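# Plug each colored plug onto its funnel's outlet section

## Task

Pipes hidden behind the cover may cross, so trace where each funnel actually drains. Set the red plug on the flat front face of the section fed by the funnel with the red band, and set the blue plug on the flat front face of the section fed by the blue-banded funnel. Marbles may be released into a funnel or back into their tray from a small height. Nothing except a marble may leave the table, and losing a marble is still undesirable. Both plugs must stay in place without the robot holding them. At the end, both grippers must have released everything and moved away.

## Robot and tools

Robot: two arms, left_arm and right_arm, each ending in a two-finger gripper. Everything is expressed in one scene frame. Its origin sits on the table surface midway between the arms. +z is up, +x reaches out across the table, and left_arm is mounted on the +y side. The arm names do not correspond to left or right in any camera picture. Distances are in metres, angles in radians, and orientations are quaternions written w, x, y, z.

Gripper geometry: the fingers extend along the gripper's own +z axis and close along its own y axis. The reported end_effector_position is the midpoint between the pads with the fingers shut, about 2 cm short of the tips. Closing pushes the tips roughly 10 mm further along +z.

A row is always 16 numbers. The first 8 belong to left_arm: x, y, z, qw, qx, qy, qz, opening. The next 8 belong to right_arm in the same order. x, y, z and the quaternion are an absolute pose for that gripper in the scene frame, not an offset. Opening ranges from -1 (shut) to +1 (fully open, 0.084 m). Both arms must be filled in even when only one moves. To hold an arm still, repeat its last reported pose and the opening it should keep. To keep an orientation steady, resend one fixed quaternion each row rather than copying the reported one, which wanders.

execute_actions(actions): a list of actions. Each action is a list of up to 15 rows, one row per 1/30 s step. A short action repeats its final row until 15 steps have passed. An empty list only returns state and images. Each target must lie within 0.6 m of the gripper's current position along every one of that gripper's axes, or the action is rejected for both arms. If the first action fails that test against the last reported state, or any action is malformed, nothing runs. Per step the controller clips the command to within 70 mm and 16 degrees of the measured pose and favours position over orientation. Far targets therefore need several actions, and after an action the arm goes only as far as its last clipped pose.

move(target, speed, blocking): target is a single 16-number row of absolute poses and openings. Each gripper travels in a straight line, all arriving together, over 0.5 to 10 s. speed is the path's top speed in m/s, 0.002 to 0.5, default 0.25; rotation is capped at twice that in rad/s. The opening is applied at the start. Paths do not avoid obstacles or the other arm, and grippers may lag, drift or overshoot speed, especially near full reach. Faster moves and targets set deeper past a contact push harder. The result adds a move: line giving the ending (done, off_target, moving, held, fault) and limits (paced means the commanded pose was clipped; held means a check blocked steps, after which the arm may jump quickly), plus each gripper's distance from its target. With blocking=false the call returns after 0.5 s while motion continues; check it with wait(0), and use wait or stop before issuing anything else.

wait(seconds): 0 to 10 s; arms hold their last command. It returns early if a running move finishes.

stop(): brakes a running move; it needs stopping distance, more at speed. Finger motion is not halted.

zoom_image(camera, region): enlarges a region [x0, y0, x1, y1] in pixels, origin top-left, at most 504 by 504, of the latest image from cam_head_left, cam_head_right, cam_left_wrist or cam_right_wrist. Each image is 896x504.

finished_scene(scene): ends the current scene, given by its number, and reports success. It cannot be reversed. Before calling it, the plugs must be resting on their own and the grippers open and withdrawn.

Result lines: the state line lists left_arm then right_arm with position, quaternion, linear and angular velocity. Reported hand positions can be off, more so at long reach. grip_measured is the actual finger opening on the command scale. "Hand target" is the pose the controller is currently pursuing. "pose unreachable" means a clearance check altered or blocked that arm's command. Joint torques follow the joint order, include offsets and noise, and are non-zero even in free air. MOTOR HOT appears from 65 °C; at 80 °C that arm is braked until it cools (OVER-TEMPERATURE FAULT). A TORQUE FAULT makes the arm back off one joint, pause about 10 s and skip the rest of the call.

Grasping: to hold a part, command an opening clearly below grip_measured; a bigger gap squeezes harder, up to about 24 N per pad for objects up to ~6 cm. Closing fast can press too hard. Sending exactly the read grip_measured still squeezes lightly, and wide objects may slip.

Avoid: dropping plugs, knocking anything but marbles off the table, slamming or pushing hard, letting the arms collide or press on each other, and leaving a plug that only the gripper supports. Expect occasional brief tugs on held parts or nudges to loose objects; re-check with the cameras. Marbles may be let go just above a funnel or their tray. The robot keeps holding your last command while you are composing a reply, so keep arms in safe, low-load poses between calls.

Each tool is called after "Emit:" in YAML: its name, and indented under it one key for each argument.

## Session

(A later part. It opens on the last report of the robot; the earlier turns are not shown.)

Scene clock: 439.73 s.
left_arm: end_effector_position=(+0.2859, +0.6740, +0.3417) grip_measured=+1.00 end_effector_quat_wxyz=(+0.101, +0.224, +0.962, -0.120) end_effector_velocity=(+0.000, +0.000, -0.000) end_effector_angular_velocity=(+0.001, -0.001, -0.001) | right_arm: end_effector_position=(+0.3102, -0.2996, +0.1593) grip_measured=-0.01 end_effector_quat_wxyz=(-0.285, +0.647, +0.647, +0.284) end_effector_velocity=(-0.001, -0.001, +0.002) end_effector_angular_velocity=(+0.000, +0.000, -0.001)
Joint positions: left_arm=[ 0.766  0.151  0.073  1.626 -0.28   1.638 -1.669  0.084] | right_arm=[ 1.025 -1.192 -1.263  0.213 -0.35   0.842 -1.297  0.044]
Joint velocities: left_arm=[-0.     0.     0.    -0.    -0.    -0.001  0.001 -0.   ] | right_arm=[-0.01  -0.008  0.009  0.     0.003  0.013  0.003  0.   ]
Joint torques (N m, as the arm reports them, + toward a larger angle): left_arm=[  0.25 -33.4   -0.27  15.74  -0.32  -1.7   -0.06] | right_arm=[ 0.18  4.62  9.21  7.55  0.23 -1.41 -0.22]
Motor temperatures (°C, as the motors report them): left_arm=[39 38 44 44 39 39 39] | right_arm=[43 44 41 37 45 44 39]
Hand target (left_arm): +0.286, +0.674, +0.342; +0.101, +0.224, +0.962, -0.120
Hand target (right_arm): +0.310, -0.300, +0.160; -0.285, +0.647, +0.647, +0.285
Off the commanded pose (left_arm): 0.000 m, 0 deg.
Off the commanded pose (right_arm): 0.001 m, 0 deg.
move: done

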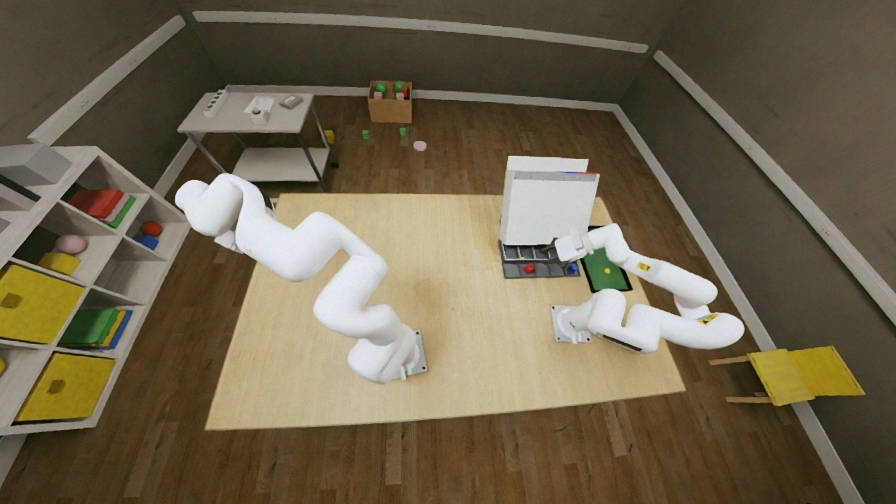

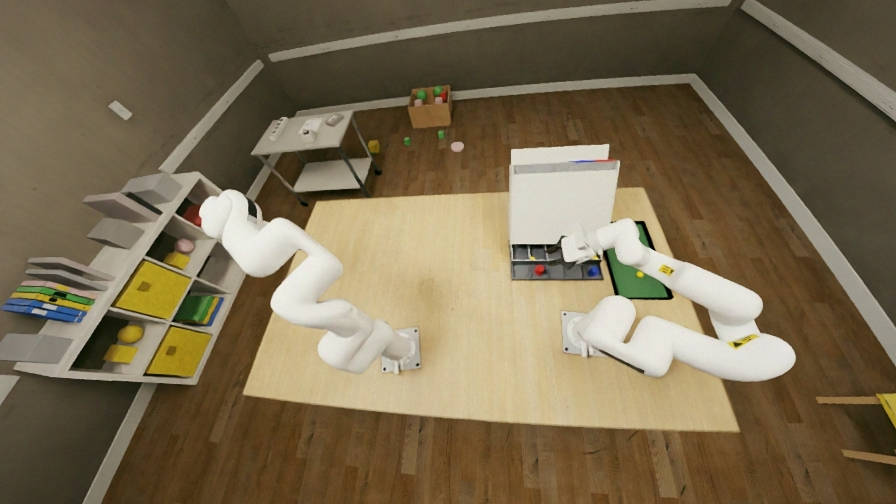

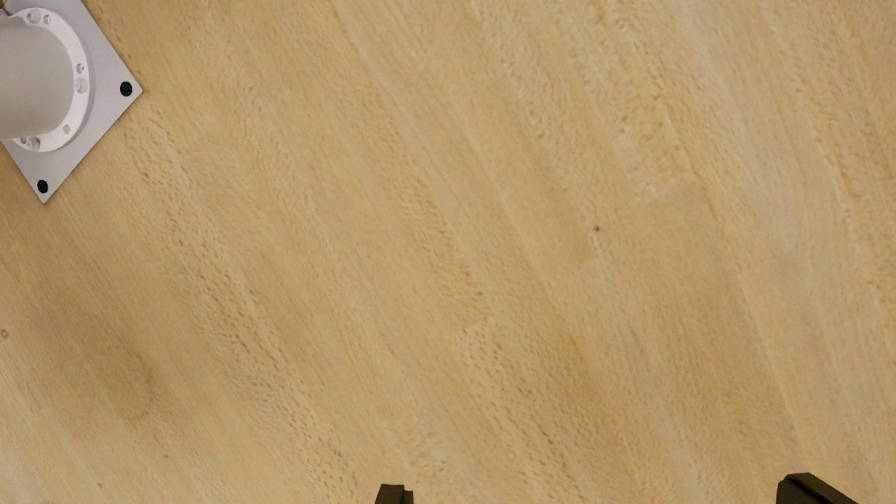

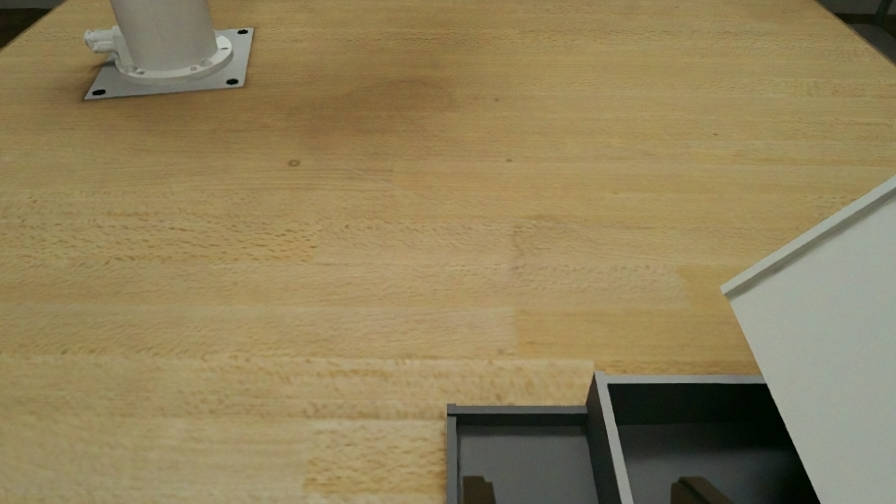

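Emit:
move:
  target: [0.2859,0.674,0.3417,0.101,0.224,0.962,-0.12,1,0.30,-0.32,0.25,-0.285,0.647,0.647,0.285,0.0]
  speed: 0.2

Emit:
finished_scene:
  scene: 2

Scene clock: 445.90 s.
left_arm: end_effector_position=(+0.2859, +0.6740, +0.3417) grip_measured=+1.00 end_effector_quat_wxyz=(+0.101, +0.224, +0.962, -0.120) end_effector_velocity=(-0.000, -0.000, +0.000) end_effector_angular_velocity=(-0.001, -0.000, +0.001) | right_arm: end_effector_position=(+0.3004, -0.3198, +0.2496) grip_measured=-0.01 end_effector_quat_wxyz=(-0.285, +0.647, +0.647, +0.285) end_effector_velocity=(-0.000, -0.001, +0.002) end_effector_angular_velocity=(-0.001, -0.001, -0.000)
Joint positions: left_arm=[ 0.766  0.151  0.073  1.626 -0.28   1.638 -1.669  0.084] | right_arm=[ 0.972 -1.359 -0.985  0.345 -0.211  1.135 -1.155  0.044]
Joint velocities: left_arm=[ 0.001 -0.    -0.    -0.    -0.001  0.    -0.     0.   ] | right_arm=[-0.002 -0.003  0.006  0.004  0.003  0.008  0.001 -0.   ]
Joint torques (N m, as the arm reports them, + toward a larger angle): left_arm=[ -0.42 -33.77   0.    16.01  -0.42  -1.86   0.03] | right_arm=[ 1.55  5.16 10.17 10.71  0.68 -1.56  0.02]
Motor temperatures (°C, as the motors report them): left_arm=[39 38 44 45 39 39 39] | right_arm=[43 44 41 37 45 44 39]
Hand target (left_arm): +0.286, +0.674, +0.342; +0.101, +0.224, +0.962, -0.120
Hand target (right_arm): +0.300, -0.320, +0.250; -0.285, +0.647, +0.647, +0.285
Off the commanded pose (left_arm): 0.000 m, 0 deg.
Off the commanded pose (right_arm): 0.001 m, 0 deg.
move: done

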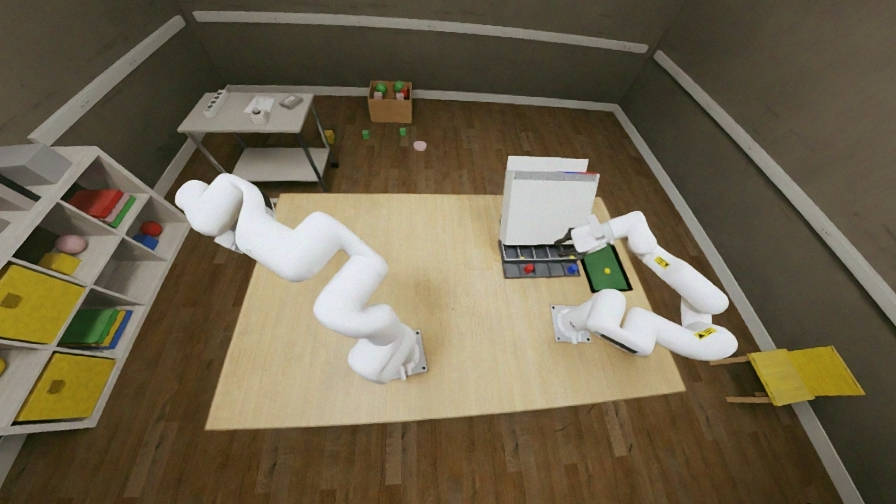

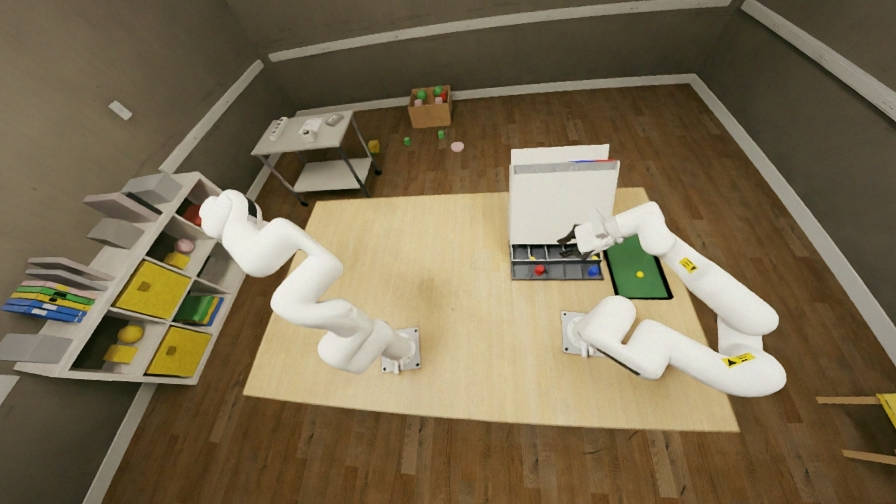

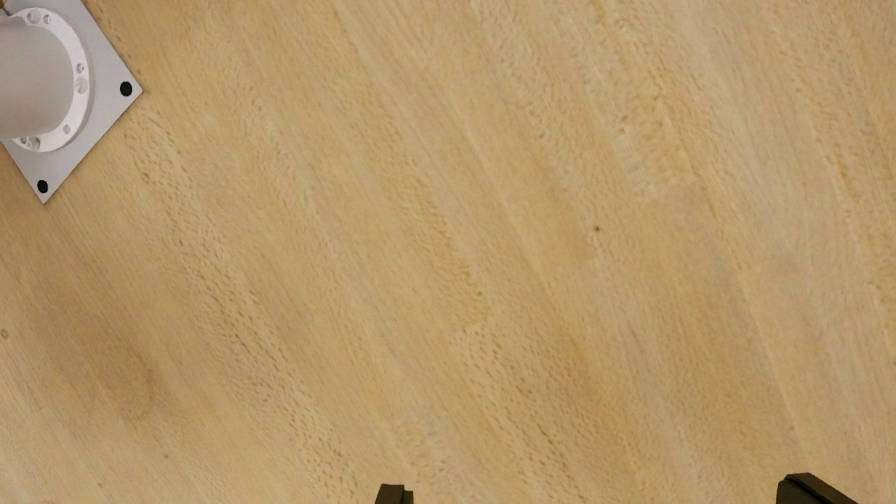

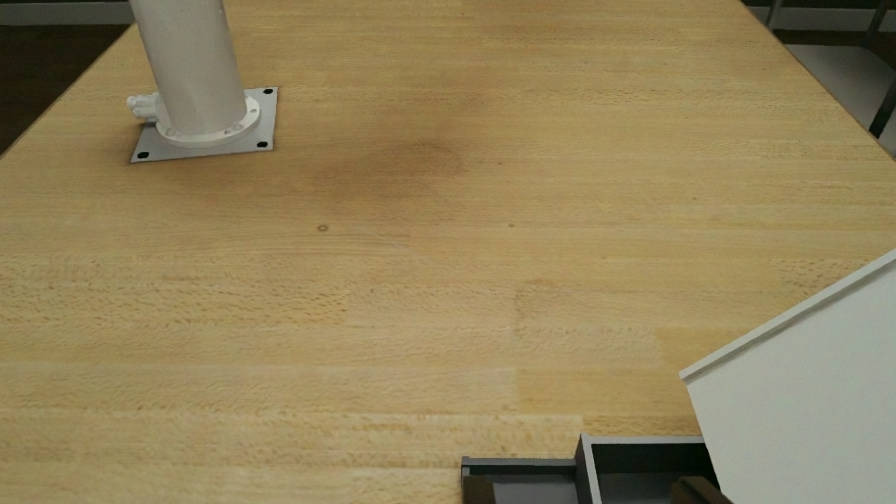

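The scene is finished: the task was done.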